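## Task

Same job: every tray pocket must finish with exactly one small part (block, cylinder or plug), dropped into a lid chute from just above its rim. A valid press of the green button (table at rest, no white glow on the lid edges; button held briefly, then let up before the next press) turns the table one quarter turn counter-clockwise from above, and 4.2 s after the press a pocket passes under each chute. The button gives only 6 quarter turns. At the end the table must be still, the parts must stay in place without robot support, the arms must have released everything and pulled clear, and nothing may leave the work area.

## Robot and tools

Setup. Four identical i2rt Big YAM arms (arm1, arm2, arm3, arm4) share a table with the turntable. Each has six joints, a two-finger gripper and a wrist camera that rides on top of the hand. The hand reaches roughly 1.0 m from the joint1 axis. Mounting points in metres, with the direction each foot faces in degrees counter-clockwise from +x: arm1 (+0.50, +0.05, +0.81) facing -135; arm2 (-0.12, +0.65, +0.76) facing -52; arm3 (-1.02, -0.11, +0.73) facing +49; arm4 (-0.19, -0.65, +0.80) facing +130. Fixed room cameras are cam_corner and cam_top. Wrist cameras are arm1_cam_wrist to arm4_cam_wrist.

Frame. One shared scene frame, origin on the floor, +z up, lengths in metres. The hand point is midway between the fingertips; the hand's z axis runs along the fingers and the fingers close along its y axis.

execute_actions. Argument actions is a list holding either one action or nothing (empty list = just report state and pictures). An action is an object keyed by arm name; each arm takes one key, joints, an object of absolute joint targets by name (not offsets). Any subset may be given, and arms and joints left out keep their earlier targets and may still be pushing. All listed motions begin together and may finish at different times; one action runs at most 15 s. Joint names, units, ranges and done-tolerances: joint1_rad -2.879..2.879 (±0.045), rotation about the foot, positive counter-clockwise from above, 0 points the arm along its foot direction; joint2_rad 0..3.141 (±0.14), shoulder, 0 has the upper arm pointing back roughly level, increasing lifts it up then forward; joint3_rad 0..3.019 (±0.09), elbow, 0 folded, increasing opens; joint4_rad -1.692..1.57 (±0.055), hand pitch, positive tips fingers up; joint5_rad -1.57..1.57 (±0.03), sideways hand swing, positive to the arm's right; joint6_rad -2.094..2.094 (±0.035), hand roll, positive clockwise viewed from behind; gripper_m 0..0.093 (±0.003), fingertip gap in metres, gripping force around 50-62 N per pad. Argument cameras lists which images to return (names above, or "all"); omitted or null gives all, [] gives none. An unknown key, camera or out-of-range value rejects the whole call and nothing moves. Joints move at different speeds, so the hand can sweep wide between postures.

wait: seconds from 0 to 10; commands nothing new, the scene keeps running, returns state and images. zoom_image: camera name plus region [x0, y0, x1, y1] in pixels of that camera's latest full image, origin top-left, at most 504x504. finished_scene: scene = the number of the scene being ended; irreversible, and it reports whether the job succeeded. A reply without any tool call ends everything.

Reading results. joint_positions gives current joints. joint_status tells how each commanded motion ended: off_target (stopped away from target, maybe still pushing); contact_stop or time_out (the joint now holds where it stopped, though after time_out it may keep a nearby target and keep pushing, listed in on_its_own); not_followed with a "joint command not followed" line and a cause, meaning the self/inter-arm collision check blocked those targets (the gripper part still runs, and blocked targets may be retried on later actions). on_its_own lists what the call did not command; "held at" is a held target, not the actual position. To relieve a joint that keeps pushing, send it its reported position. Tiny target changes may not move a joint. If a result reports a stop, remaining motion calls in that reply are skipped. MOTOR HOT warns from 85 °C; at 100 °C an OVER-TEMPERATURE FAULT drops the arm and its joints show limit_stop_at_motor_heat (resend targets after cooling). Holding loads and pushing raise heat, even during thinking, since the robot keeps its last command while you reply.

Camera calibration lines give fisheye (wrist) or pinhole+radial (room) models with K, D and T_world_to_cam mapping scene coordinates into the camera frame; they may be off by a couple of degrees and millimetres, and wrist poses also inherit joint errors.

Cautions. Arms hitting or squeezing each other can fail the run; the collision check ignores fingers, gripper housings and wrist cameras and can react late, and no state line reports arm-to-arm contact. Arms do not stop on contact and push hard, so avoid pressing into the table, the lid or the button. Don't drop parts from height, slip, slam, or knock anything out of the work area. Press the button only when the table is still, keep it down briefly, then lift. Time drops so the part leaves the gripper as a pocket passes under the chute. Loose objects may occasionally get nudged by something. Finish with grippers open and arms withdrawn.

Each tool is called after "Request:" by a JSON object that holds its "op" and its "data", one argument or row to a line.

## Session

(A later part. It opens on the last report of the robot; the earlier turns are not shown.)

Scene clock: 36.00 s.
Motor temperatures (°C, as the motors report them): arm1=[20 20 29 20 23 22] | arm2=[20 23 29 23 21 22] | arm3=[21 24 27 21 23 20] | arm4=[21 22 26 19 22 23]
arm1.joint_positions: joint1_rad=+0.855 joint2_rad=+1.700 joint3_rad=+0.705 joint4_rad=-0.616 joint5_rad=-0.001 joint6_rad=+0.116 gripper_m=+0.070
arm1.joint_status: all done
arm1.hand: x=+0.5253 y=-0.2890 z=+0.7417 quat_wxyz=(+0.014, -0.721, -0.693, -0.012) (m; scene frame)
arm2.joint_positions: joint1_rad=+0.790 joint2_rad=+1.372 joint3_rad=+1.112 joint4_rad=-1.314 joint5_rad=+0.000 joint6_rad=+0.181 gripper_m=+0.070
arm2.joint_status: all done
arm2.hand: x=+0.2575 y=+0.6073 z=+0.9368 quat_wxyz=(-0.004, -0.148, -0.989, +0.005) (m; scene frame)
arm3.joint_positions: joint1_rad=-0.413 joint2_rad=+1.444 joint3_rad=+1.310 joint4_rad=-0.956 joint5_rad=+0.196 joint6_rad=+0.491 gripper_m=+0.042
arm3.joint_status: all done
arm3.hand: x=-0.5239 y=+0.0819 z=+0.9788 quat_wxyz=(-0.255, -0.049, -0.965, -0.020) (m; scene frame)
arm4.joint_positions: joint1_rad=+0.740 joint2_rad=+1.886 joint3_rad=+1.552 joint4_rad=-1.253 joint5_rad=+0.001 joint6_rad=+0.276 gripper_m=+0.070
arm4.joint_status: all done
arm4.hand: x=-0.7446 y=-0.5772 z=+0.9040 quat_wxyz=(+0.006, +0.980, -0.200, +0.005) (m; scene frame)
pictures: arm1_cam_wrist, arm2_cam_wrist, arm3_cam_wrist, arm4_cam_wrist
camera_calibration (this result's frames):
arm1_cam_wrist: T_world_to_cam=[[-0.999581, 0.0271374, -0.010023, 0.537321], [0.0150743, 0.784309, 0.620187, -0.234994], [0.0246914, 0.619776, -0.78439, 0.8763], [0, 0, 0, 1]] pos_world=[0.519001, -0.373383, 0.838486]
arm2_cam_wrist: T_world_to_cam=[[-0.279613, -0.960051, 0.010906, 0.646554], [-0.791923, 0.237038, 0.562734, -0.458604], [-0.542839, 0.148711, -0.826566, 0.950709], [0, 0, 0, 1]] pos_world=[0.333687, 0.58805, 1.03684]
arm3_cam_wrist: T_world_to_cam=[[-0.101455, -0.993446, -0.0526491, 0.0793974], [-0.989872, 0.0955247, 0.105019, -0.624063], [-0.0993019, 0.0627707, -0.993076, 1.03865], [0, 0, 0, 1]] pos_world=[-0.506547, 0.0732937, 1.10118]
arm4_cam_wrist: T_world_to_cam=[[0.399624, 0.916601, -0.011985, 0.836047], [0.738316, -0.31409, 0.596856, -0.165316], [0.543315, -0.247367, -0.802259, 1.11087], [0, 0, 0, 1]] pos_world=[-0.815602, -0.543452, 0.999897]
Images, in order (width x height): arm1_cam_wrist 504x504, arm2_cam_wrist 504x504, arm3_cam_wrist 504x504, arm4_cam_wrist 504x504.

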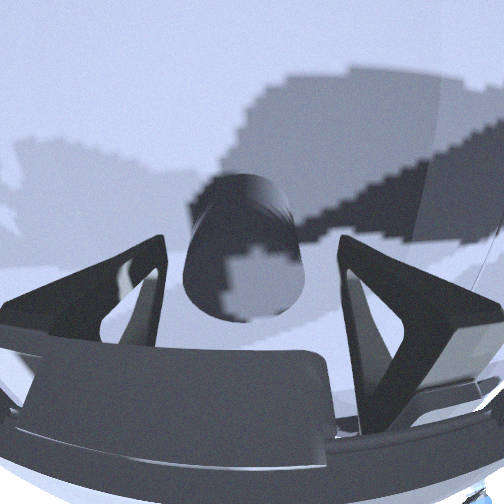

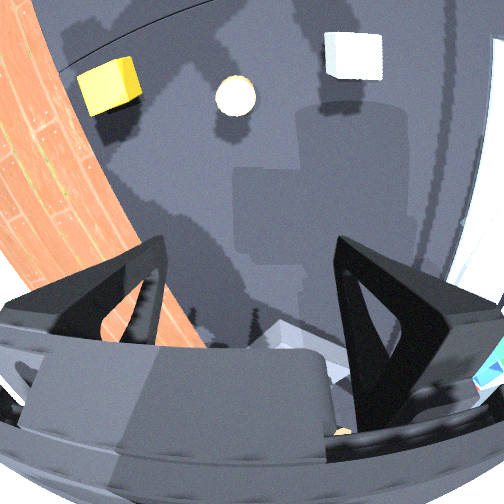

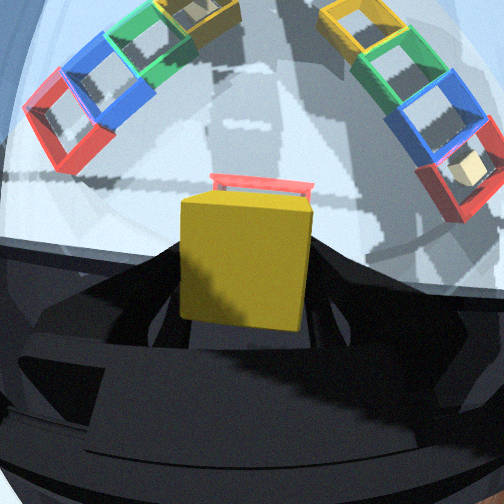

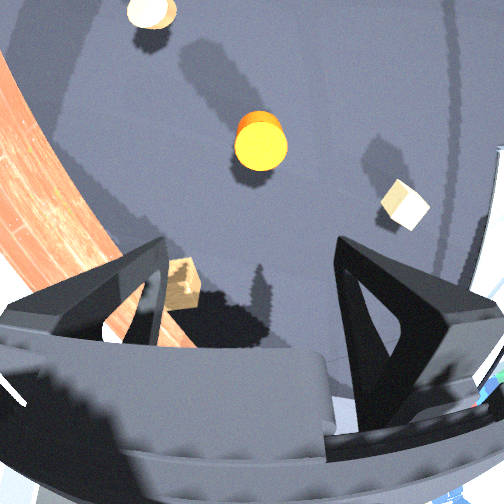

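Request:
{"op": "execute_actions", "data": {
  "actions": [
    {"arm1":{"joints":{"joint4_rad":-0.55,"gripper_m":0.02}},"arm2":{"joints":{"joint1_rad":0.803,"joint2_rad":1.73,"joint3_rad":0.975,"joint4_rad":-0.78}},"arm4":{"joints":{"joint1_rad":0.725,"joint2_rad":2.055,"joint3_rad":1.38,"joint4_rad":-0.865}},"arm3":{"joints":{"joint2_rad":1.505}}}
  ],
  "cameras": ["arm1_cam_wrist","arm2_cam_wrist","arm3_cam_wrist","arm4_cam_wrist"]
}}

Scene clock: 38.27 s.
Motor temperatures (°C, as the motors report them): arm1=[20 20 28 20 23 22] | arm2=[20 23 29 23 21 22] | arm3=[21 24 27 21 23 20] | arm4=[21 22 26 19 22 23]
arm1.joint_positions: joint1_rad=+0.855 joint2_rad=+1.700 joint3_rad=+0.705 joint4_rad=-0.575 joint5_rad=-0.002 joint6_rad=+0.115 gripper_m=+0.036
arm1.joint_status: gripper_m off_target (ended at +0.036, target +0.020); the others done
arm1.hand: x=+0.5264 y=-0.2989 z=+0.7415 quat_wxyz=(-0.002, -0.721, -0.693, +0.001) (m; scene frame)
arm2.joint_positions: joint1_rad=+0.796 joint2_rad=+1.735 joint3_rad=+0.979 joint4_rad=-0.791 joint5_rad=+0.000 joint6_rad=+0.181 gripper_m=+0.070
arm2.joint_status: all done
arm2.hand: x=+0.3118 y=+0.6021 z=+0.7513 quat_wxyz=(-0.017, -0.145, -0.989, +0.004) (m; scene frame)
arm3.joint_positions: joint1_rad=-0.413 joint2_rad=+1.498 joint3_rad=+1.310 joint4_rad=-0.956 joint5_rad=+0.197 joint6_rad=+0.491 gripper_m=+0.042
arm3.joint_status: all done
arm3.hand: x=-0.5188 y=+0.0841 z=+0.9512 quat_wxyz=(-0.232, -0.046, -0.971, -0.007) (m; scene frame)
arm4.joint_positions: joint1_rad=+0.733 joint2_rad=+2.078 joint3_rad=+1.358 joint4_rad=-0.875 joint5_rad=+0.001 joint6_rad=+0.276 gripper_m=+0.070
arm4.joint_status: all done
arm4.hand: x=-0.7318 y=-0.5774 z=+0.7366 quat_wxyz=(+0.006, +0.979, -0.204, +0.009) (m; scene frame)
pictures: arm1_cam_wrist, arm2_cam_wrist, arm3_cam_wrist, arm4_cam_wrist
camera_calibration (this result's frames):
arm1_cam_wrist: T_world_to_cam=[[-0.999563, 0.0254935, -0.0149824, 0.541924], [0.0118187, 0.808875, 0.587861, -0.194054], [0.0271056, 0.587427, -0.808823, 0.889494], [0, 0, 0, 1]] pos_world=[0.51987, -0.379363, 0.84164]
arm2_cam_wrist: T_world_to_cam=[[-0.272995, -0.961994, 0.00648048, 0.66126], [-0.808404, 0.23305, 0.540528, -0.285765], [-0.521494, 0.142322, -0.841301, 0.835891], [0, 0, 0, 1]] pos_world=[0.385419, 0.58376, 0.853415]
arm3_cam_wrist: T_world_to_cam=[[-0.103666, -0.994306, -0.0246833, 0.0530212], [-0.983628, 0.0988112, 0.150707, -0.656781], [-0.147409, 0.0399023, -0.98827, 0.984015], [0, 0, 0, 1]] pos_world=[-0.495478, 0.0783521, 1.07276]
arm4_cam_wrist: T_world_to_cam=[[0.405555, 0.914015, -0.0100874, 0.830579], [0.732167, -0.318221, 0.602219, -0.0857099], [0.547227, -0.251618, -0.798267, 0.967006], [0, 0, 0, 1]] pos_world=[-0.803263, -0.54312, 0.831924]
Images, in order (width x height): arm1_cam_wrist 504x504, arm2_cam_wrist 504x504, arm3_cam_wrist 504x504, arm4_cam_wrist 504x504.

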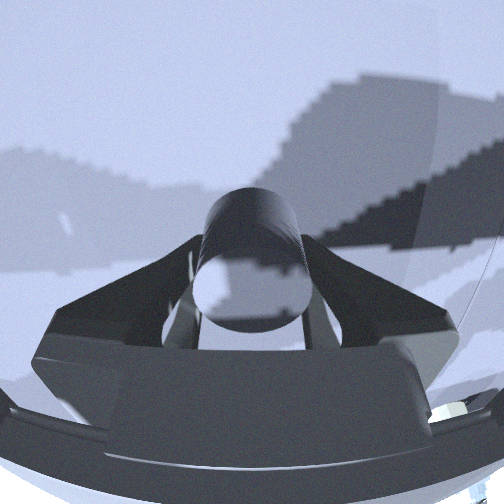

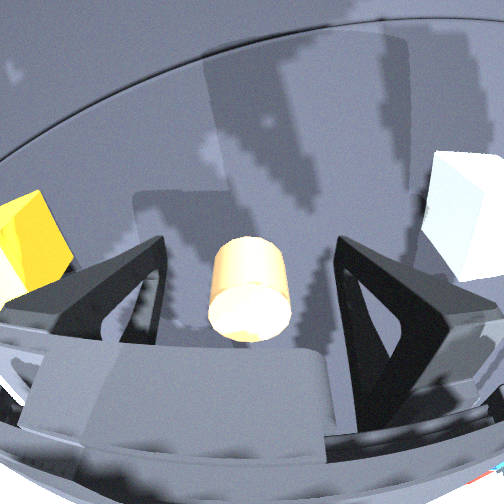

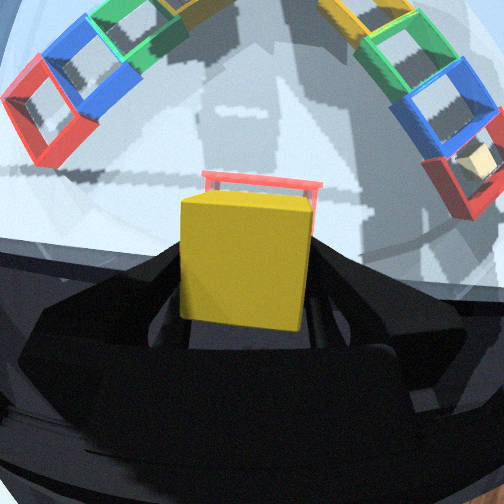

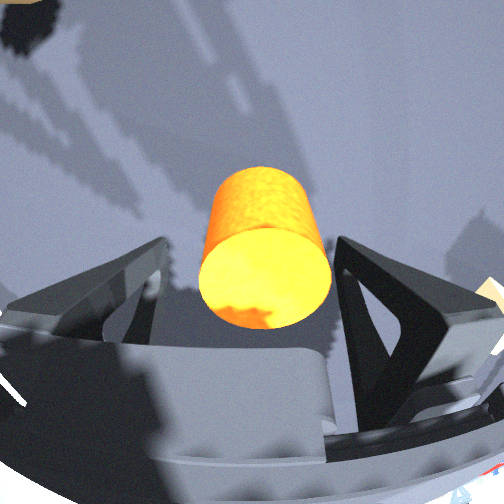

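Request:
{"op": "execute_actions", "data": {
  "actions": [
    {"arm1":{"joints":{"joint1_rad":-0.23,"joint2_rad":1.37,"joint3_rad":1.15,"joint4_rad":-0.95,"joint6_rad":0.46}},"arm2":{"joints":{"joint3_rad":0.95,"gripper_m":0.016}},"arm4":{"joints":{"joint4_rad":-0.83,"gripper_m":0.023}},"arm3":{"joints":{"joint5_rad":0.228}}}
  ],
  "cameras": ["arm1_cam_wrist","arm2_cam_wrist","arm4_cam_wrist","cam_top"]
}}

Scene clock: 40.40 s.
Motor temperatures (°C, as the motors report them): arm1=[20 20 28 20 23 22] | arm2=[20 23 29 23 21 22] | arm3=[21 24 27 21 23 20] | arm4=[21 22 26 19 22 23]
arm1.joint_positions: joint1_rad=-0.233 joint2_rad=+1.375 joint3_rad=+1.134 joint4_rad=-0.937 joint5_rad=+0.000 joint6_rad=+0.444 gripper_m=+0.036
arm1.joint_status: all done
arm1.hand: x=+0.0930 y=-0.2072 z=+1.0072 quat_wxyz=(-0.096, -0.979, -0.056, +0.171) (m; scene frame)
arm2.joint_positions: joint1_rad=+0.796 joint2_rad=+1.734 joint3_rad=+0.967 joint4_rad=-0.789 joint5_rad=+0.000 joint6_rad=+0.181 gripper_m=+0.030
arm2.joint_status: gripper_m off_target (ended at +0.030, target +0.016); the others done
arm2.hand: x=+0.3063 y=+0.6027 z=+0.7483 quat_wxyz=(-0.013, -0.145, -0.989, +0.004) (m; scene frame)
arm3.joint_positions: joint1_rad=-0.413 joint2_rad=+1.498 joint3_rad=+1.310 joint4_rad=-0.956 joint5_rad=+0.224 joint6_rad=+0.491 gripper_m=+0.042
arm3.joint_status: all done
arm3.hand: x=-0.5172 y=+0.0797 z=+0.9521 quat_wxyz=(-0.238, -0.049, -0.970, +0.005) (m; scene frame)
arm4.joint_positions: joint1_rad=+0.733 joint2_rad=+2.078 joint3_rad=+1.358 joint4_rad=-0.842 joint5_rad=+0.000 joint6_rad=+0.276 gripper_m=+0.039
arm4.joint_status: gripper_m off_target (ended at +0.039, target +0.023); the others done
arm4.hand: x=-0.7399 y=-0.5764 z=+0.7365 quat_wxyz=(+0.007, +0.979, -0.204, -0.008) (m; scene frame)
pictures: arm1_cam_wrist, arm2_cam_wrist, arm4_cam_wrist, cam_top
camera_calibration (this result's frames):
arm1_cam_wrist: T_world_to_cam=[[-0.158569, 0.971427, -0.176595, 0.390829], [0.943298, 0.201879, 0.263504, -0.305053], [0.291625, -0.124798, -0.948357, 1.03062], [0, 0, 0, 1]] pos_world=[0.0491737, -0.189458, 1.1268]
arm2_cam_wrist: T_world_to_cam=[[-0.273015, -0.961977, 0.00800497, 0.659182], [-0.80343, 0.232579, 0.548094, -0.295636], [-0.529116, 0.143206, -0.836378, 0.828514], [0, 0, 0, 1]] pos_world=[0.380823, 0.584228, 0.849711]
arm4_cam_wrist: T_world_to_cam=[[0.405452, 0.913903, -0.0197519, 0.839906], [0.751446, -0.320918, 0.576489, -0.0477935], [0.520516, -0.248581, -0.816866, 0.967377], [0, 0, 0, 1]] pos_world=[-0.808162, -0.542459, 0.83436]
Images, in order (width x height): arm1_cam_wrist 504x504, arm2_cam_wrist 504x504, arm4_cam_wrist 504x504, cam_top 896x504.

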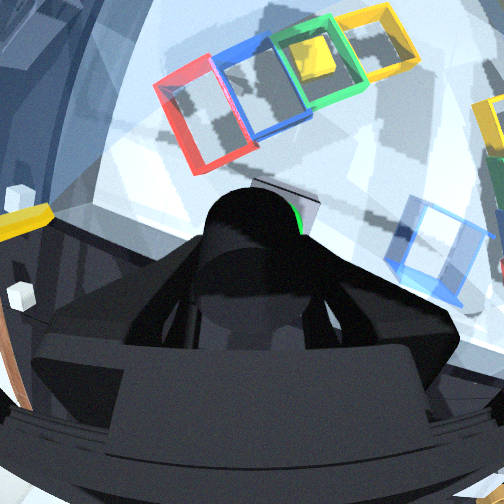

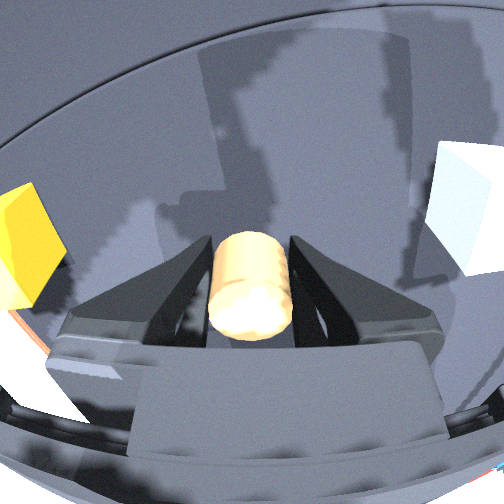

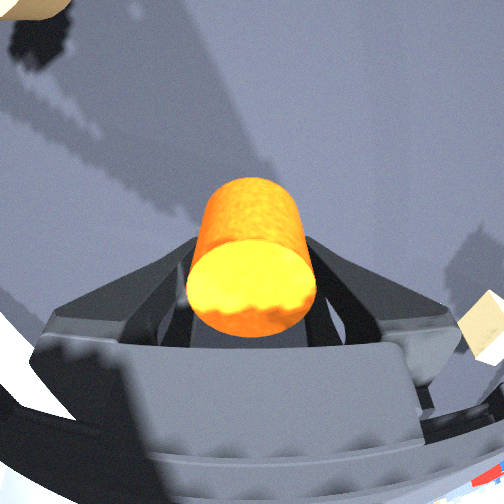

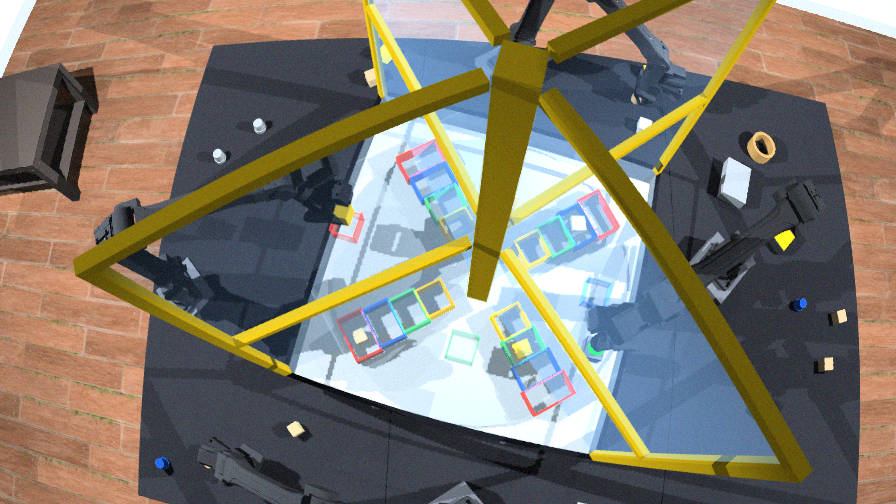

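Request:
{"op": "zoom_image", "data": {
  "camera": "arm2_cam_wrist",
  "region": [150, 200, 350, 360]
}}

Region (150, 200, 350, 360) of arm2_cam_wrist's 504x504 image, scaled by 2.520, with more detail than that image has; it fills the top 403 rows of this view, and the rest is white.

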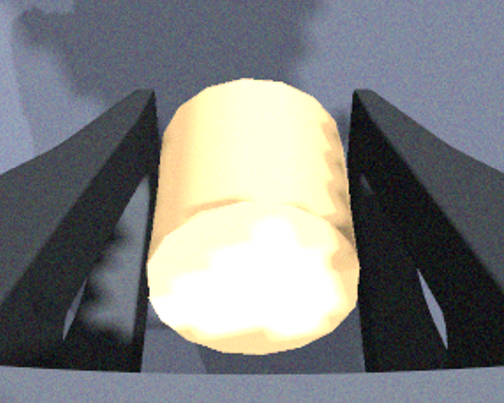

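Request:
{"op": "execute_actions", "data": {
  "actions": [
    {"arm2":{"joints":{"joint2_rad":1.33,"joint3_rad":1.13,"joint4_rad":-1.33}},"arm4":{"joints":{"joint2_rad":1.28,"joint3_rad":1.02,"joint4_rad":-1.3}},"arm1":{"joints":{"joint3_rad":1.105}}}
  ],
  "cameras": ["arm2_cam_wrist"]
}}

Scene clock: 42.70 s.
Motor temperatures (°C, as the motors report them): arm1=[20 20 28 20 23 22] | arm2=[20 23 29 23 21 22] | arm3=[21 24 27 21 23 20] | arm4=[21 22 26 19 22 23]
arm1.joint_positions: joint1_rad=-0.233 joint2_rad=+1.375 joint3_rad=+1.098 joint4_rad=-0.940 joint5_rad=+0.000 joint6_rad=+0.444 gripper_m=+0.036
arm1.joint_status: all done
arm1.hand: x=+0.1035 y=-0.2007 z=+0.9903 quat_wxyz=(-0.087, -0.983, -0.056, +0.155) (m; scene frame)
arm2.joint_positions: joint1_rad=+0.796 joint2_rad=+1.317 joint3_rad=+1.108 joint4_rad=-1.321 joint5_rad=+0.000 joint6_rad=+0.181 gripper_m=+0.030
arm2.joint_status: all done
arm2.hand: x=+0.2520 y=+0.6107 z=+0.9549 quat_wxyz=(-0.026, -0.145, -0.989, +0.004) (m; scene frame)
arm3.joint_positions: joint1_rad=-0.413 joint2_rad=+1.498 joint3_rad=+1.310 joint4_rad=-0.956 joint5_rad=+0.224 joint6_rad=+0.491 gripper_m=+0.042
arm3.joint_status: not commanded
arm3.hand: x=-0.5172 y=+0.0797 z=+0.9521 quat_wxyz=(-0.238, -0.049, -0.970, +0.005) (m; scene frame)
arm4.joint_positions: joint1_rad=+0.733 joint2_rad=+1.278 joint3_rad=+1.021 joint4_rad=-1.293 joint5_rad=+0.000 joint6_rad=+0.276 gripper_m=+0.039
arm4.joint_status: all done
arm4.hand: x=-0.5370 y=-0.6006 z=+0.9742 quat_wxyz=(+0.007, +0.979, -0.204, -0.014) (m; scene frame)
pictures: arm2_cam_wrist
camera_calibration (this result's frames):
arm2_cam_wrist: T_world_to_cam=[[-0.272917, -0.962031, 0.00355939, 0.654647], [-0.817745, 0.233931, 0.525899, -0.430315], [-0.506763, 0.140616, -0.85054, 0.980929], [0, 0, 0, 1]] pos_world=[0.323875, 0.592521, 1.05829]
Images, in order (width x height): arm2_cam_wrist 504x504.

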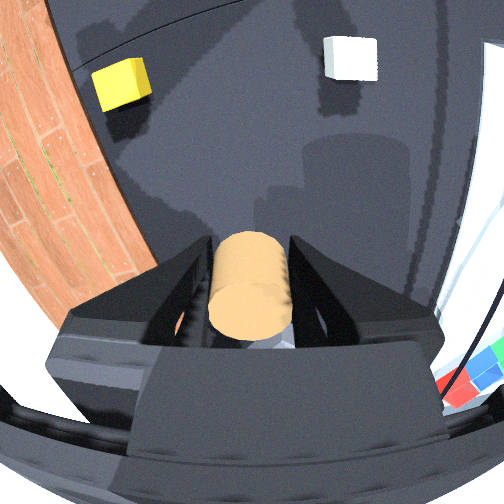

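Request:
{"op": "execute_actions", "data": {
  "actions": [
    {"arm2":{"joints":{"joint1_rad":-0.694}},"arm4":{"joints":{"joint1_rad":-0.633}},"arm1":{"joints":{"joint2_rad":1.49,"joint4_rad":-0.895}}}
  ],
  "cameras": ["cam_top"]
}}

Request:
{"op": "execute_actions", "data": {
  "actions": [
    {"arm2":{"joints":{"joint2_rad":1.705,"joint3_rad":1.58,"joint4_rad":-1.36}},"arm4":{"joints":{"joint2_rad":1.53,"joint3_rad":1.235,"joint4_rad":-1.205}},"arm1":{"joints":{"joint1_rad":-0.52,"joint2_rad":1.42,"joint3_rad":1.13,"joint4_rad":-1.19}}}
  ],
  "cameras": ["arm1_cam_wrist","arm2_cam_wrist","arm4_cam_wrist"]
}}

Scene clock: 45.03 s.
Motor temperatures (°C, as the motors report them): arm1=[20 20 29 20 23 22] | arm2=[20 23 29 23 21 22] | arm3=[21 24 27 21 23 20] | arm4=[21 22 26 19 22 23]
arm1.joint_positions: joint1_rad=-0.233 joint2_rad=+1.491 joint3_rad=+1.097 joint4_rad=-0.912 joint5_rad=+0.000 joint6_rad=+0.444 gripper_m=+0.036
arm1.joint_status: all done
arm1.hand: x=+0.0957 y=-0.2057 z=+0.9398 quat_wxyz=(-0.066, -0.989, -0.057, +0.116) (m; scene frame)
arm2.joint_positions: joint1_rad=-0.699 joint2_rad=+1.320 joint3_rad=+1.108 joint4_rad=-1.321 joint5_rad=+0.001 joint6_rad=+0.182 gripper_m=+0.030
arm2.joint_status: all done
arm2.hand: x=-0.1351 y=+0.2758 z=+0.9537 quat_wxyz=(-0.022, -0.779, -0.627, +0.012) (m; scene frame)
arm3.joint_positions: joint1_rad=-0.413 joint2_rad=+1.498 joint3_rad=+1.310 joint4_rad=-0.956 joint5_rad=+0.224 joint6_rad=+0.491 gripper_m=+0.042
arm3.joint_status: not commanded
arm3.hand: x=-0.5172 y=+0.0797 z=+0.9521 quat_wxyz=(-0.238, -0.049, -0.970, +0.005) (m; scene frame)
arm4.joint_positions: joint1_rad=-0.634 joint2_rad=+1.278 joint3_rad=+1.021 joint4_rad=-1.293 joint5_rad=+0.000 joint6_rad=+0.277 gripper_m=+0.039
arm4.joint_status: all done
arm4.hand: x=-0.2121 y=-0.2968 z=+0.9675 quat_wxyz=(+0.001, +0.630, -0.776, -0.007) (m; scene frame)
pictures: cam_top
Images, in order (width x height): cam_top 896x504.

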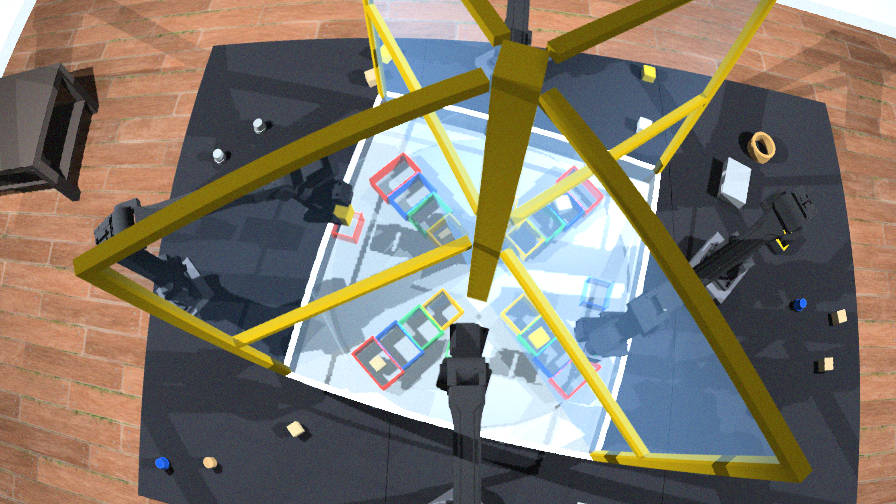

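Scene clock: 46.23 s.
Motor temperatures (°C, as the motors report them): arm1=[20 20 29 20 23 22] | arm2=[20 23 29 23 21 22] | arm3=[21 24 27 21 23 20] | arm4=[21 22 26 19 22 23]
arm1.joint_positions: joint1_rad=-0.527 joint2_rad=+1.433 joint3_rad=+1.097 joint4_rad=-1.176 joint5_rad=+0.000 joint6_rad=+0.446 gripper_m=+0.036
arm1.joint_status: all done
arm1.hand: x=+0.1020 y=-0.0609 z=+0.9533 quat_wxyz=(-0.013, -0.995, +0.090, +0.027) (m; scene frame)
arm2.joint_positions: joint1_rad=-0.699 joint2_rad=+1.700 joint3_rad=+1.526 joint4_rad=-1.357 joint5_rad=+0.001 joint6_rad=+0.182 gripper_m=+0.030
arm2.joint_status: all done
arm2.hand: x=-0.1400 y=+0.1284 z=+0.9528 quat_wxyz=(-0.022, -0.779, -0.627, +0.013) (m; scene frame)
arm3.joint_positions: joint1_rad=-0.413 joint2_rad=+1.498 joint3_rad=+1.310 joint4_rad=-0.956 joint5_rad=+0.224 joint6_rad=+0.491 gripper_m=+0.042
arm3.joint_status: not commanded
arm3.hand: x=-0.5172 y=+0.0797 z=+0.9521 quat_wxyz=(-0.238, -0.049, -0.970, +0.005) (m; scene frame)
arm4.joint_positions: joint1_rad=-0.634 joint2_rad=+1.526 joint3_rad=+1.191 joint4_rad=-1.208 joint5_rad=+0.000 joint6_rad=+0.277 gripper_m=+0.039
arm4.joint_status: all done
arm4.hand: x=-0.2185 y=-0.2093 z=+0.9371 quat_wxyz=(-0.001, +0.630, -0.776, -0.010) (m; scene frame)
pictures: arm1_cam_wrist, arm2_cam_wrist, arm4_cam_wrist
camera_calibration (this result's frames):
arm1_cam_wrist: T_world_to_cam=[[0.165696, 0.985257, -0.0425877, 0.0806777], [0.828871, -0.115737, 0.547337, -0.607081], [0.534339, -0.125991, -0.835828, 0.863041], [0, 0, 0, 1]] pos_world=[0.0286671, -0.0410142, 1.05707]
arm2_cam_wrist: T_world_to_cam=[[-0.979762, 0.1996, -0.0150155, -0.146695], [0.16151, 0.832645, 0.529732, -0.580437], [0.118237, 0.516586, -0.848032, 0.885119], [0, 0, 0, 1]] pos_world=[-0.154633, 0.0553378, 1.05588]
arm4_cam_wrist: T_world_to_cam=[[0.976866, -0.213149, -0.0173493, 0.183704], [-0.16447, -0.800659, 0.576103, -0.737528], [-0.136687, -0.559921, -0.817193, 0.74262], [0, 0, 0, 1]] pos_world=[-0.199249, -0.135544, 1.03494]
Images, in order (width x height): arm1_cam_wrist 504x504, arm2_cam_wrist 504x504, arm4_cam_wrist 504x504.

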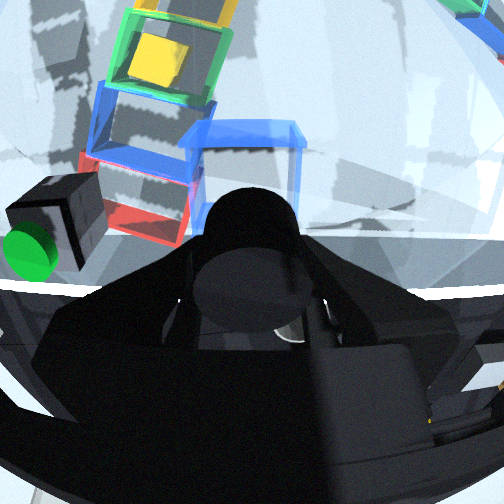

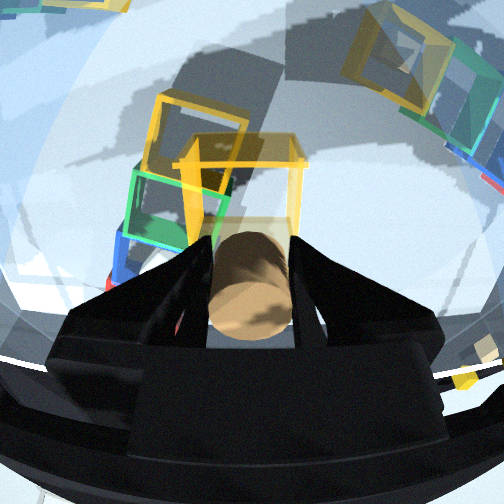

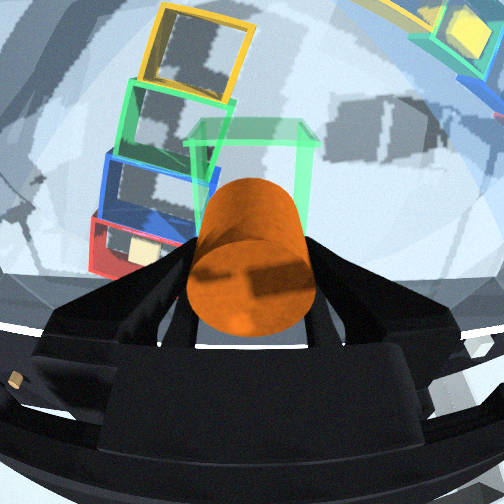

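Request:
{"op": "execute_actions", "data": {
  "actions": [
    {"arm1":{"joints":{"joint5_rad":-0.03,"joint4_rad":-1.14}},"arm2":{"joints":{"joint5_rad":-0.03,"joint4_rad":-1.32}}}
  ],
  "cameras": ["arm1_cam_wrist","arm3_cam_wrist"]
}}

Scene clock: 46.97 s.
Motor temperatures (°C, as the motors report them): arm1=[20 20 29 20 23 22] | arm2=[20 23 30 23 21 22] | arm3=[21 23 27 21 23 20] | arm4=[21 22 26 19 22 23]
arm1.joint_positions: joint1_rad=-0.527 joint2_rad=+1.433 joint3_rad=+1.097 joint4_rad=-1.158 joint5_rad=-0.025 joint6_rad=+0.446 gripper_m=+0.036
arm1.joint_status: all done
arm1.hand: x=+0.0988 y=-0.0662 z=+0.9537 quat_wxyz=(-0.027, -0.995, +0.090, +0.032) (m; scene frame)
arm2.joint_positions: joint1_rad=-0.699 joint2_rad=+1.700 joint3_rad=+1.526 joint4_rad=-1.331 joint5_rad=-0.027 joint6_rad=+0.182 gripper_m=+0.030
arm2.joint_status: all done
arm2.hand: x=-0.1354 y=+0.1219 z=+0.9533 quat_wxyz=(-0.041, -0.778, -0.627, +0.011) (m; scene frame)
arm3.joint_positions: joint1_rad=-0.413 joint2_rad=+1.498 joint3_rad=+1.310 joint4_rad=-0.956 joint5_rad=+0.224 joint6_rad=+0.491 gripper_m=+0.042
arm3.joint_status: not commanded
arm3.hand: x=-0.5172 y=+0.0797 z=+0.9521 quat_wxyz=(-0.238, -0.049, -0.970, +0.005) (m; scene frame)
arm4.joint_positions: joint1_rad=-0.634 joint2_rad=+1.526 joint3_rad=+1.191 joint4_rad=-1.208 joint5_rad=+0.000 joint6_rad=+0.277 gripper_m=+0.039
arm4.joint_status: not commanded
arm4.hand: x=-0.2185 y=-0.2093 z=+0.9371 quat_wxyz=(-0.001, +0.630, -0.776, -0.010) (m; scene frame)
pictures: arm1_cam_wrist, arm3_cam_wrist
camera_calibration (this result's frames):
arm1_cam_wrist: T_world_to_cam=[[0.163438, 0.983874, -0.0726614, 0.115247], [0.835141, -0.0987695, 0.541095, -0.598779], [0.525193, -0.149118, -0.837817, 0.86568], [0, 0, 0, 1]] pos_world=[0.0265805, -0.0434417, 1.05765]
arm3_cam_wrist: T_world_to_cam=[[-0.114989, -0.993362, -0.00306595, 0.0223102], [-0.983957, 0.113475, 0.137667, -0.643826], [-0.136405, 0.0188469, -0.990474, 0.994809], [0, 0, 0, 1]] pos_world=[-0.495234, 0.0764714, 1.07403]
Images, in order (width x height): arm1_cam_wrist 504x504, arm3_cam_wrist 504x504.

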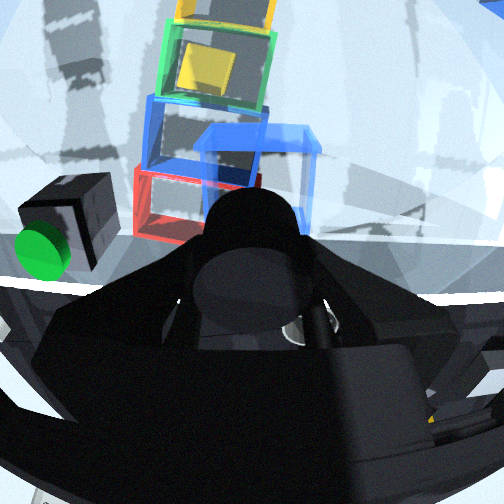

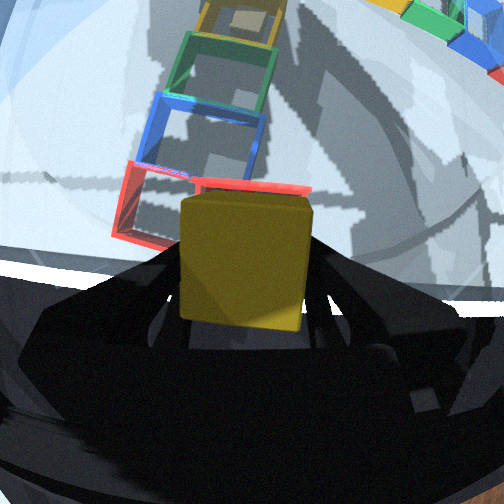

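Request:
{"op": "wait", "data": {
  "seconds": 0.5
}}

Request:
{"op": "execute_actions", "data": {
  "actions": [
    {"arm1":{"joints":{"gripper_m":0.058}},"arm2":{"joints":{"gripper_m":0.055}},"arm3":{"joints":{"gripper_m":0.062}},"arm4":{"joints":{"gripper_m":0.06}}}
  ],
  "cameras": ["arm1_cam_wrist","arm2_cam_wrist","arm3_cam_wrist","arm4_cam_wrist"]
}}

Scene clock: 47.57 s.
Motor temperatures (°C, as the motors report them): arm1=[20 20 29 20 23 22] | arm2=[20 23 30 23 21 22] | arm3=[21 23 27 21 23 20] | arm4=[21 22 26 19 22 23]
arm1.joint_positions: joint1_rad=-0.527 joint2_rad=+1.433 joint3_rad=+1.097 joint4_rad=-1.158 joint5_rad=-0.025 joint6_rad=+0.446 gripper_m=+0.036
arm1.joint_status: all done
arm1.hand: x=+0.0988 y=-0.0662 z=+0.9537 quat_wxyz=(-0.027, -0.995, +0.090, +0.032) (m; scene frame)
arm2.joint_positions: joint1_rad=-0.699 joint2_rad=+1.700 joint3_rad=+1.526 joint4_rad=-1.331 joint5_rad=-0.027 joint6_rad=+0.182 gripper_m=+0.030
arm2.joint_status: all done
arm2.hand: x=-0.1354 y=+0.1219 z=+0.9533 quat_wxyz=(-0.041, -0.778, -0.627, +0.011) (m; scene frame)
arm3.joint_positions: joint1_rad=-0.413 joint2_rad=+1.498 joint3_rad=+1.310 joint4_rad=-0.956 joint5_rad=+0.224 joint6_rad=+0.491 gripper_m=+0.042
arm3.joint_status: not commanded
arm3.hand: x=-0.5172 y=+0.0797 z=+0.9521 quat_wxyz=(-0.238, -0.049, -0.970, +0.005) (m; scene frame)
arm4.joint_positions: joint1_rad=-0.634 joint2_rad=+1.526 joint3_rad=+1.191 joint4_rad=-1.208 joint5_rad=+0.000 joint6_rad=+0.277 gripper_m=+0.039
arm4.joint_status: not commanded
arm4.hand: x=-0.2185 y=-0.2093 z=+0.9371 quat_wxyz=(-0.001, +0.630, -0.776, -0.010) (m; scene frame)
wait: 0.50 s; at rest by 0.17 s
pictures: arm1_cam_wrist, arm2_cam_wrist, arm3_cam_wrist, arm4_cam_wrist, cam_corner, cam_top
camera_calibration (this result's frames):
arm1_cam_wrist: T_world_to_cam=[[0.163438, 0.983874, -0.0726614, 0.115247], [0.835141, -0.0987695, 0.541095, -0.598779], [0.525193, -0.149118, -0.837817, 0.86568], [0, 0, 0, 1]] pos_world=[0.0265805, -0.0434417, 1.05765]
arm2_cam_wrist: T_world_to_cam=[[-0.979232, 0.19729, -0.046711, -0.110343], [0.146231, 0.846864, 0.51131, -0.56226], [0.140434, 0.49386, -0.858126, 0.903779], [0, 0, 0, 1]] pos_world=[-0.152753, 0.0515872, 1.05789]
arm3_cam_wrist: T_world_to_cam=[[-0.114989, -0.993362, -0.00306595, 0.0223102], [-0.983957, 0.113475, 0.137667, -0.643826], [-0.136405, 0.0188469, -0.990474, 0.994809], [0, 0, 0, 1]] pos_world=[-0.495234, 0.0764714, 1.07403]
arm4_cam_wrist: T_world_to_cam=[[0.976866, -0.213149, -0.0173493, 0.183704], [-0.16447, -0.800659, 0.576103, -0.737528], [-0.136687, -0.559921, -0.817193, 0.74262], [0, 0, 0, 1]] pos_world=[-0.199249, -0.135544, 1.03494]
Images, in order (width x height): arm1_cam_wrist 504x504, arm2_cam_wrist 504x504, arm3_cam_wrist 504x504, arm4_cam_wrist 504x504, cam_corner 896x504, cam_top 896x504.

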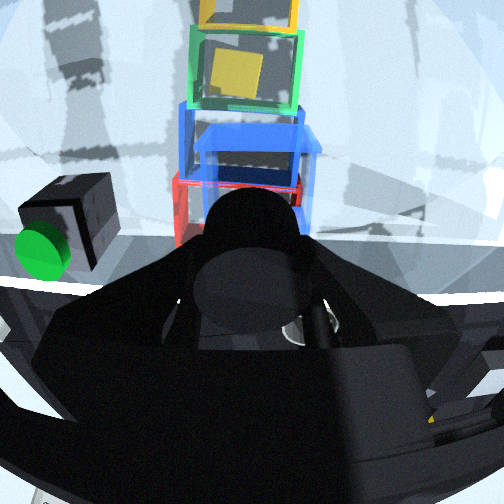

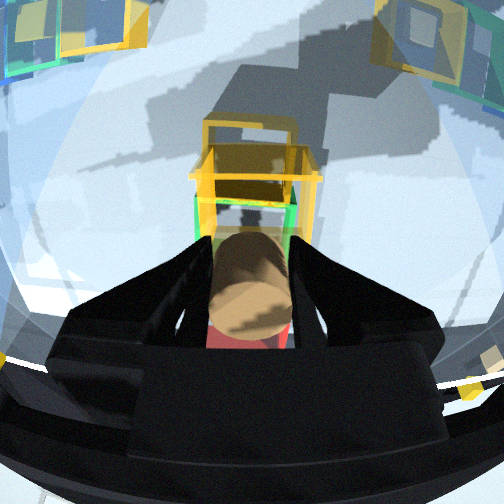

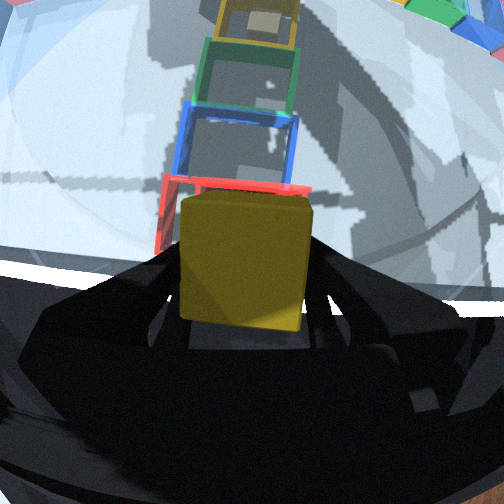

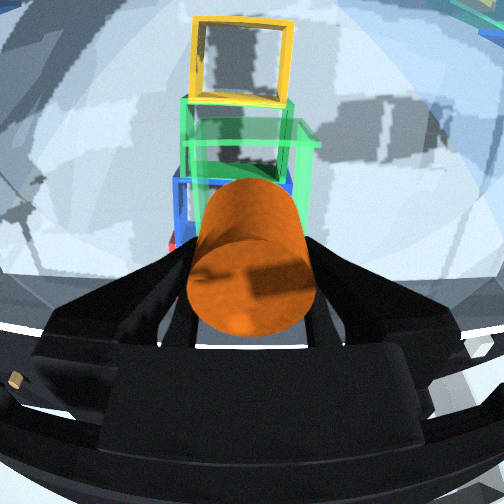

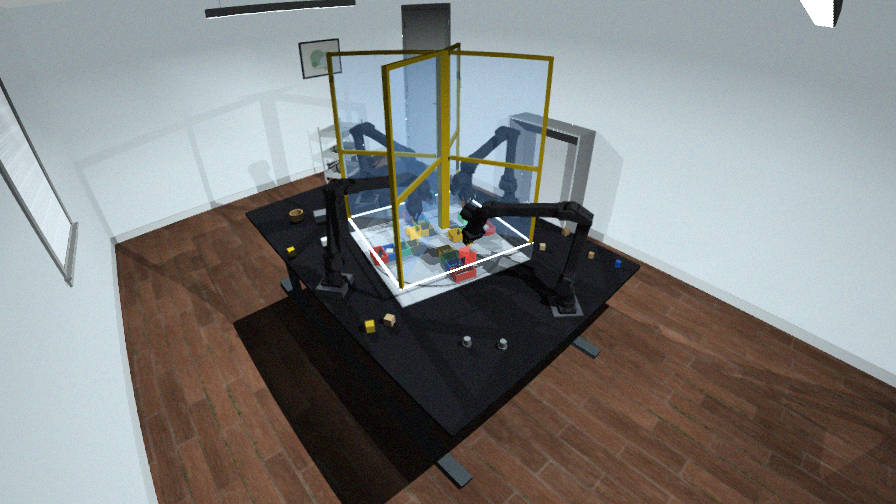

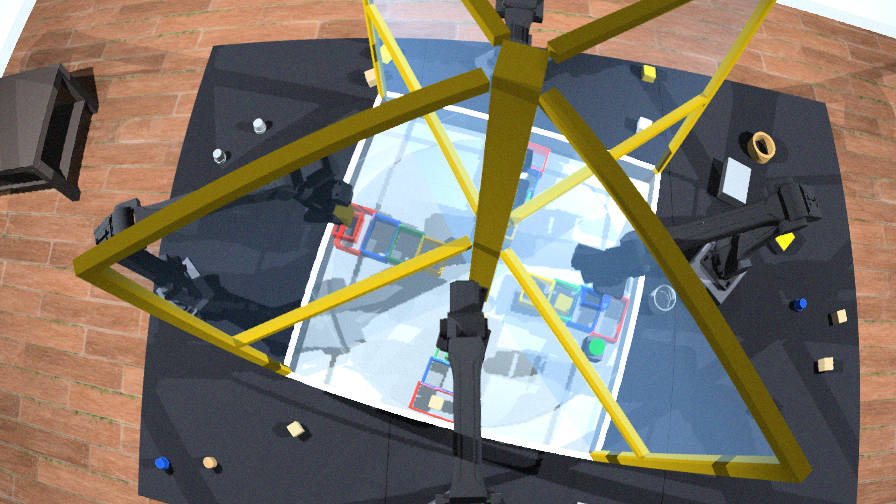

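Scene clock: 48.13 s.
Motor temperatures (°C, as the motors report them): arm1=[20 20 29 20 23 22] | arm2=[20 23 30 23 21 22] | arm3=[21 23 27 21 23 20] | arm4=[21 22 26 19 22 23]
arm1.joint_positions: joint1_rad=-0.527 joint2_rad=+1.433 joint3_rad=+1.097 joint4_rad=-1.158 joint5_rad=-0.026 joint6_rad=+0.446 gripper_m=+0.058
arm1.joint_status: all done
arm1.hand: x=+0.0988 y=-0.0662 z=+0.9537 quat_wxyz=(-0.028, -0.995, +0.090, +0.032) (m; scene frame)
arm2.joint_positions: joint1_rad=-0.699 joint2_rad=+1.700 joint3_rad=+1.526 joint4_rad=-1.331 joint5_rad=-0.027 joint6_rad=+0.182 gripper_m=+0.055
arm2.joint_status: all done
arm2.hand: x=-0.1354 y=+0.1219 z=+0.9533 quat_wxyz=(-0.041, -0.778, -0.627, +0.011) (m; scene frame)
arm3.joint_positions: joint1_rad=-0.413 joint2_rad=+1.498 joint3_rad=+1.310 joint4_rad=-0.956 joint5_rad=+0.225 joint6_rad=+0.491 gripper_m=+0.062
arm3.joint_status: all done
arm3.hand: x=-0.5171 y=+0.0796 z=+0.9521 quat_wxyz=(-0.238, -0.049, -0.970, +0.005) (m; scene frame)
arm4.joint_positions: joint1_rad=-0.634 joint2_rad=+1.526 joint3_rad=+1.191 joint4_rad=-1.208 joint5_rad=+0.000 joint6_rad=+0.277 gripper_m=+0.060
arm4.joint_status: all done
arm4.hand: x=-0.2185 y=-0.2093 z=+0.9371 quat_wxyz=(-0.001, +0.630, -0.776, -0.010) (m; scene frame)
pictures: arm1_cam_wrist, arm2_cam_wrist, arm3_cam_wrist, arm4_cam_wrist
camera_calibration (this result's frames):
arm1_cam_wrist: T_world_to_cam=[[0.163415, 0.983852, -0.0730063, 0.115637], [0.83509, -0.0985459, 0.541214, -0.598895], [0.52528, -0.14941, -0.83771, 0.865533], [0, 0, 0, 1]] pos_world=[0.0265868, -0.0434689, 1.05764]
arm2_cam_wrist: T_world_to_cam=[[-0.979232, 0.19729, -0.046711, -0.110343], [0.146231, 0.846864, 0.51131, -0.56226], [0.140434, 0.49386, -0.858126, 0.903779], [0, 0, 0, 1]] pos_world=[-0.152753, 0.0515872, 1.05789]
arm3_cam_wrist: T_world_to_cam=[[-0.115146, -0.993345, -0.00277084, 0.0218894], [-0.983959, 0.113674, 0.137486, -0.643644], [-0.136256, 0.0185573, -0.9905, 0.994951], [0, 0, 0, 1]] pos_world=[-0.495231, 0.0764458, 1.07405]
arm4_cam_wrist: T_world_to_cam=[[0.976866, -0.213149, -0.0173493, 0.183704], [-0.16447, -0.800659, 0.576103, -0.737528], [-0.136687, -0.559921, -0.817193, 0.74262], [0, 0, 0, 1]] pos_world=[-0.199249, -0.135544, 1.03494]
Images, in order (width x height): arm1_cam_wrist 504x504, arm2_cam_wrist 504x504, arm3_cam_wrist 504x504, arm4_cam_wrist 504x504.

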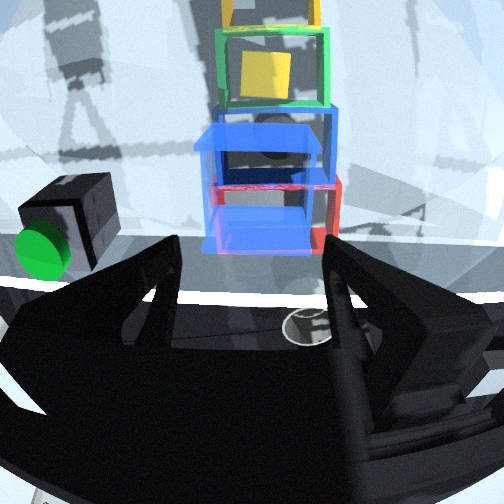

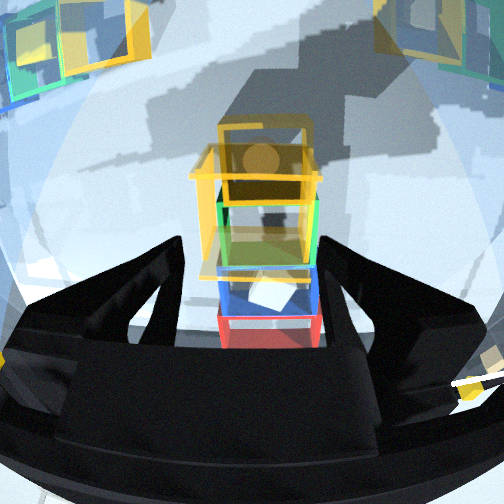

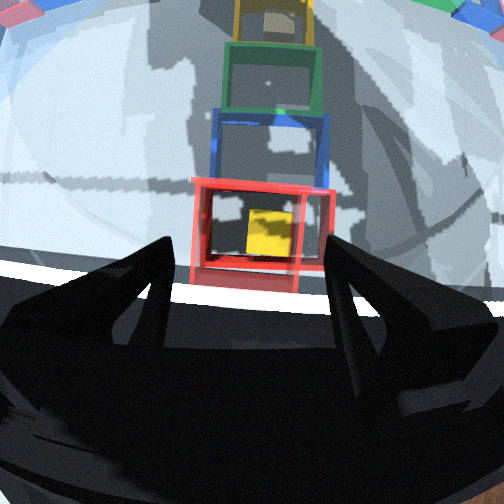

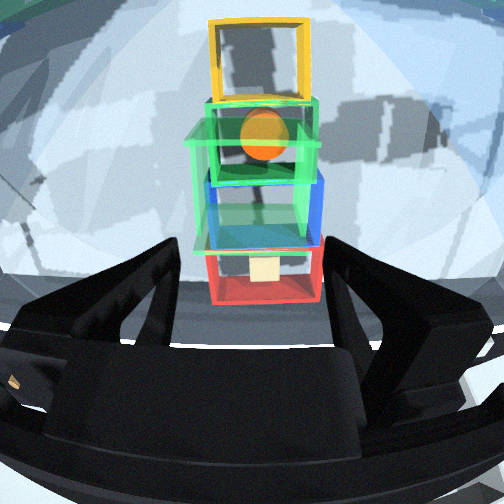

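Request:
{"op": "execute_actions", "data": {
  "actions": [
    {"arm1":{"joints":{"joint1_rad":0.6,"joint2_rad":1.45,"joint3_rad":1.23,"joint4_rad":-1.32,"joint5_rad":0.0,"joint6_rad":0.0,"gripper_m":0.07}},"arm2":{"joints":{"joint1_rad":-0.45,"joint2_rad":1.33,"joint3_rad":1.1,"joint4_rad":-1.36,"joint5_rad":0.0,"joint6_rad":-0.15,"gripper_m":0.075}},"arm3":{"joints":{"joint1_rad":0.434,"joint2_rad":1.6,"joint3_rad":1.63,"joint4_rad":-1.55,"joint5_rad":0.0,"joint6_rad":0.0,"gripper_m":0.07}},"arm4":{"joints":{"joint1_rad":0.483,"joint2_rad":1.28,"joint3_rad":1.02,"joint4_rad":-1.3,"gripper_m":0.07}}}
  ],
  "cameras": ["arm3_cam_wrist","arm1_cam_wrist"]
}}

Scene clock: 50.87 s.
Motor temperatures (°C, as the motors report them): arm1=[20 20 29 20 23 22] | arm2=[20 23 30 23 21 22] | arm3=[21 24 27 21 23 20] | arm4=[21 22 26 19 22 23]
arm1.joint_positions: joint1_rad=+0.603 joint2_rad=+1.451 joint3_rad=+1.180 joint4_rad=-1.306 joint5_rad=-0.001 joint6_rad=+0.016 gripper_m=+0.070
arm1.joint_status: all done
arm1.hand: x=+0.4279 y=-0.3571 z=+0.9773 quat_wxyz=(+0.000, -0.772, -0.636, -0.002) (m; scene frame)
arm2.joint_positions: joint1_rad=-0.449 joint2_rad=+1.318 joint3_rad=+1.109 joint4_rad=-1.355 joint5_rad=-0.002 joint6_rad=-0.135 gripper_m=+0.075
arm2.joint_status: all done
arm2.hand: x=-0.0430 y=+0.2924 z=+0.9553 quat_wxyz=(-0.010, -0.573, -0.820, +0.003) (m; scene frame)
arm3.joint_positions: joint1_rad=+0.441 joint2_rad=+1.602 joint3_rad=+1.598 joint4_rad=-1.541 joint5_rad=-0.001 joint6_rad=+0.011 gripper_m=+0.070
arm3.joint_status: all done
arm3.hand: x=-0.8851 y=+0.3578 z=+0.9884 quat_wxyz=(-0.009, +0.597, -0.802, -0.007) (m; scene frame)
arm4.joint_positions: joint1_rad=+0.484 joint2_rad=+1.283 joint3_rad=+1.023 joint4_rad=-1.294 joint5_rad=+0.000 joint6_rad=+0.277 gripper_m=+0.070
arm4.joint_status: all done
arm4.hand: x=-0.5152 y=-0.5157 z=+0.9721 quat_wxyz=(+0.007, +0.946, -0.324, -0.011) (m; scene frame)
pictures: arm1_cam_wrist, arm3_cam_wrist
camera_calibration (this result's frames):
arm1_cam_wrist: T_world_to_cam=[[-0.983917, 0.17797, -0.0152856, 0.496518], [0.134381, 0.79387, 0.593054, -0.347351], [0.117681, 0.581462, -0.805018, 1.07241], [0, 0, 0, 1]] pos_world=[0.409009, -0.436179, 1.07689]
arm3_cam_wrist: T_world_to_cam=[[0.954917, -0.296332, 0.0179329, 0.933224], [-0.254949, -0.787614, 0.56095, -0.493107], [-0.152103, -0.540233, -0.827655, 1.00051], [0, 0, 0, 1]] pos_world=[-0.864687, 0.428676, 1.08795]
Images, in order (width x height): arm1_cam_wrist 504x504, arm3_cam_wrist 504x504.

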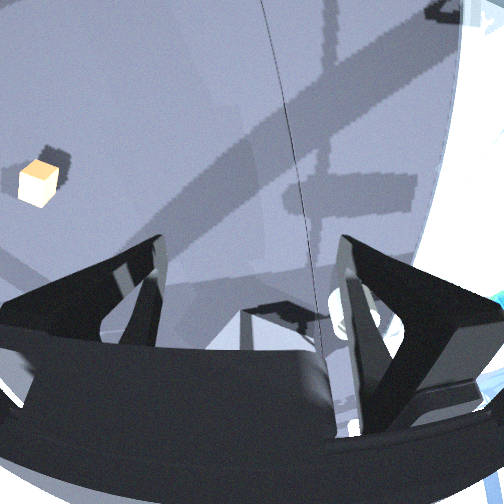

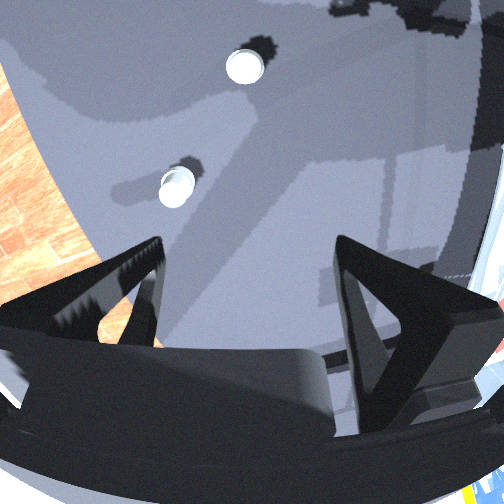

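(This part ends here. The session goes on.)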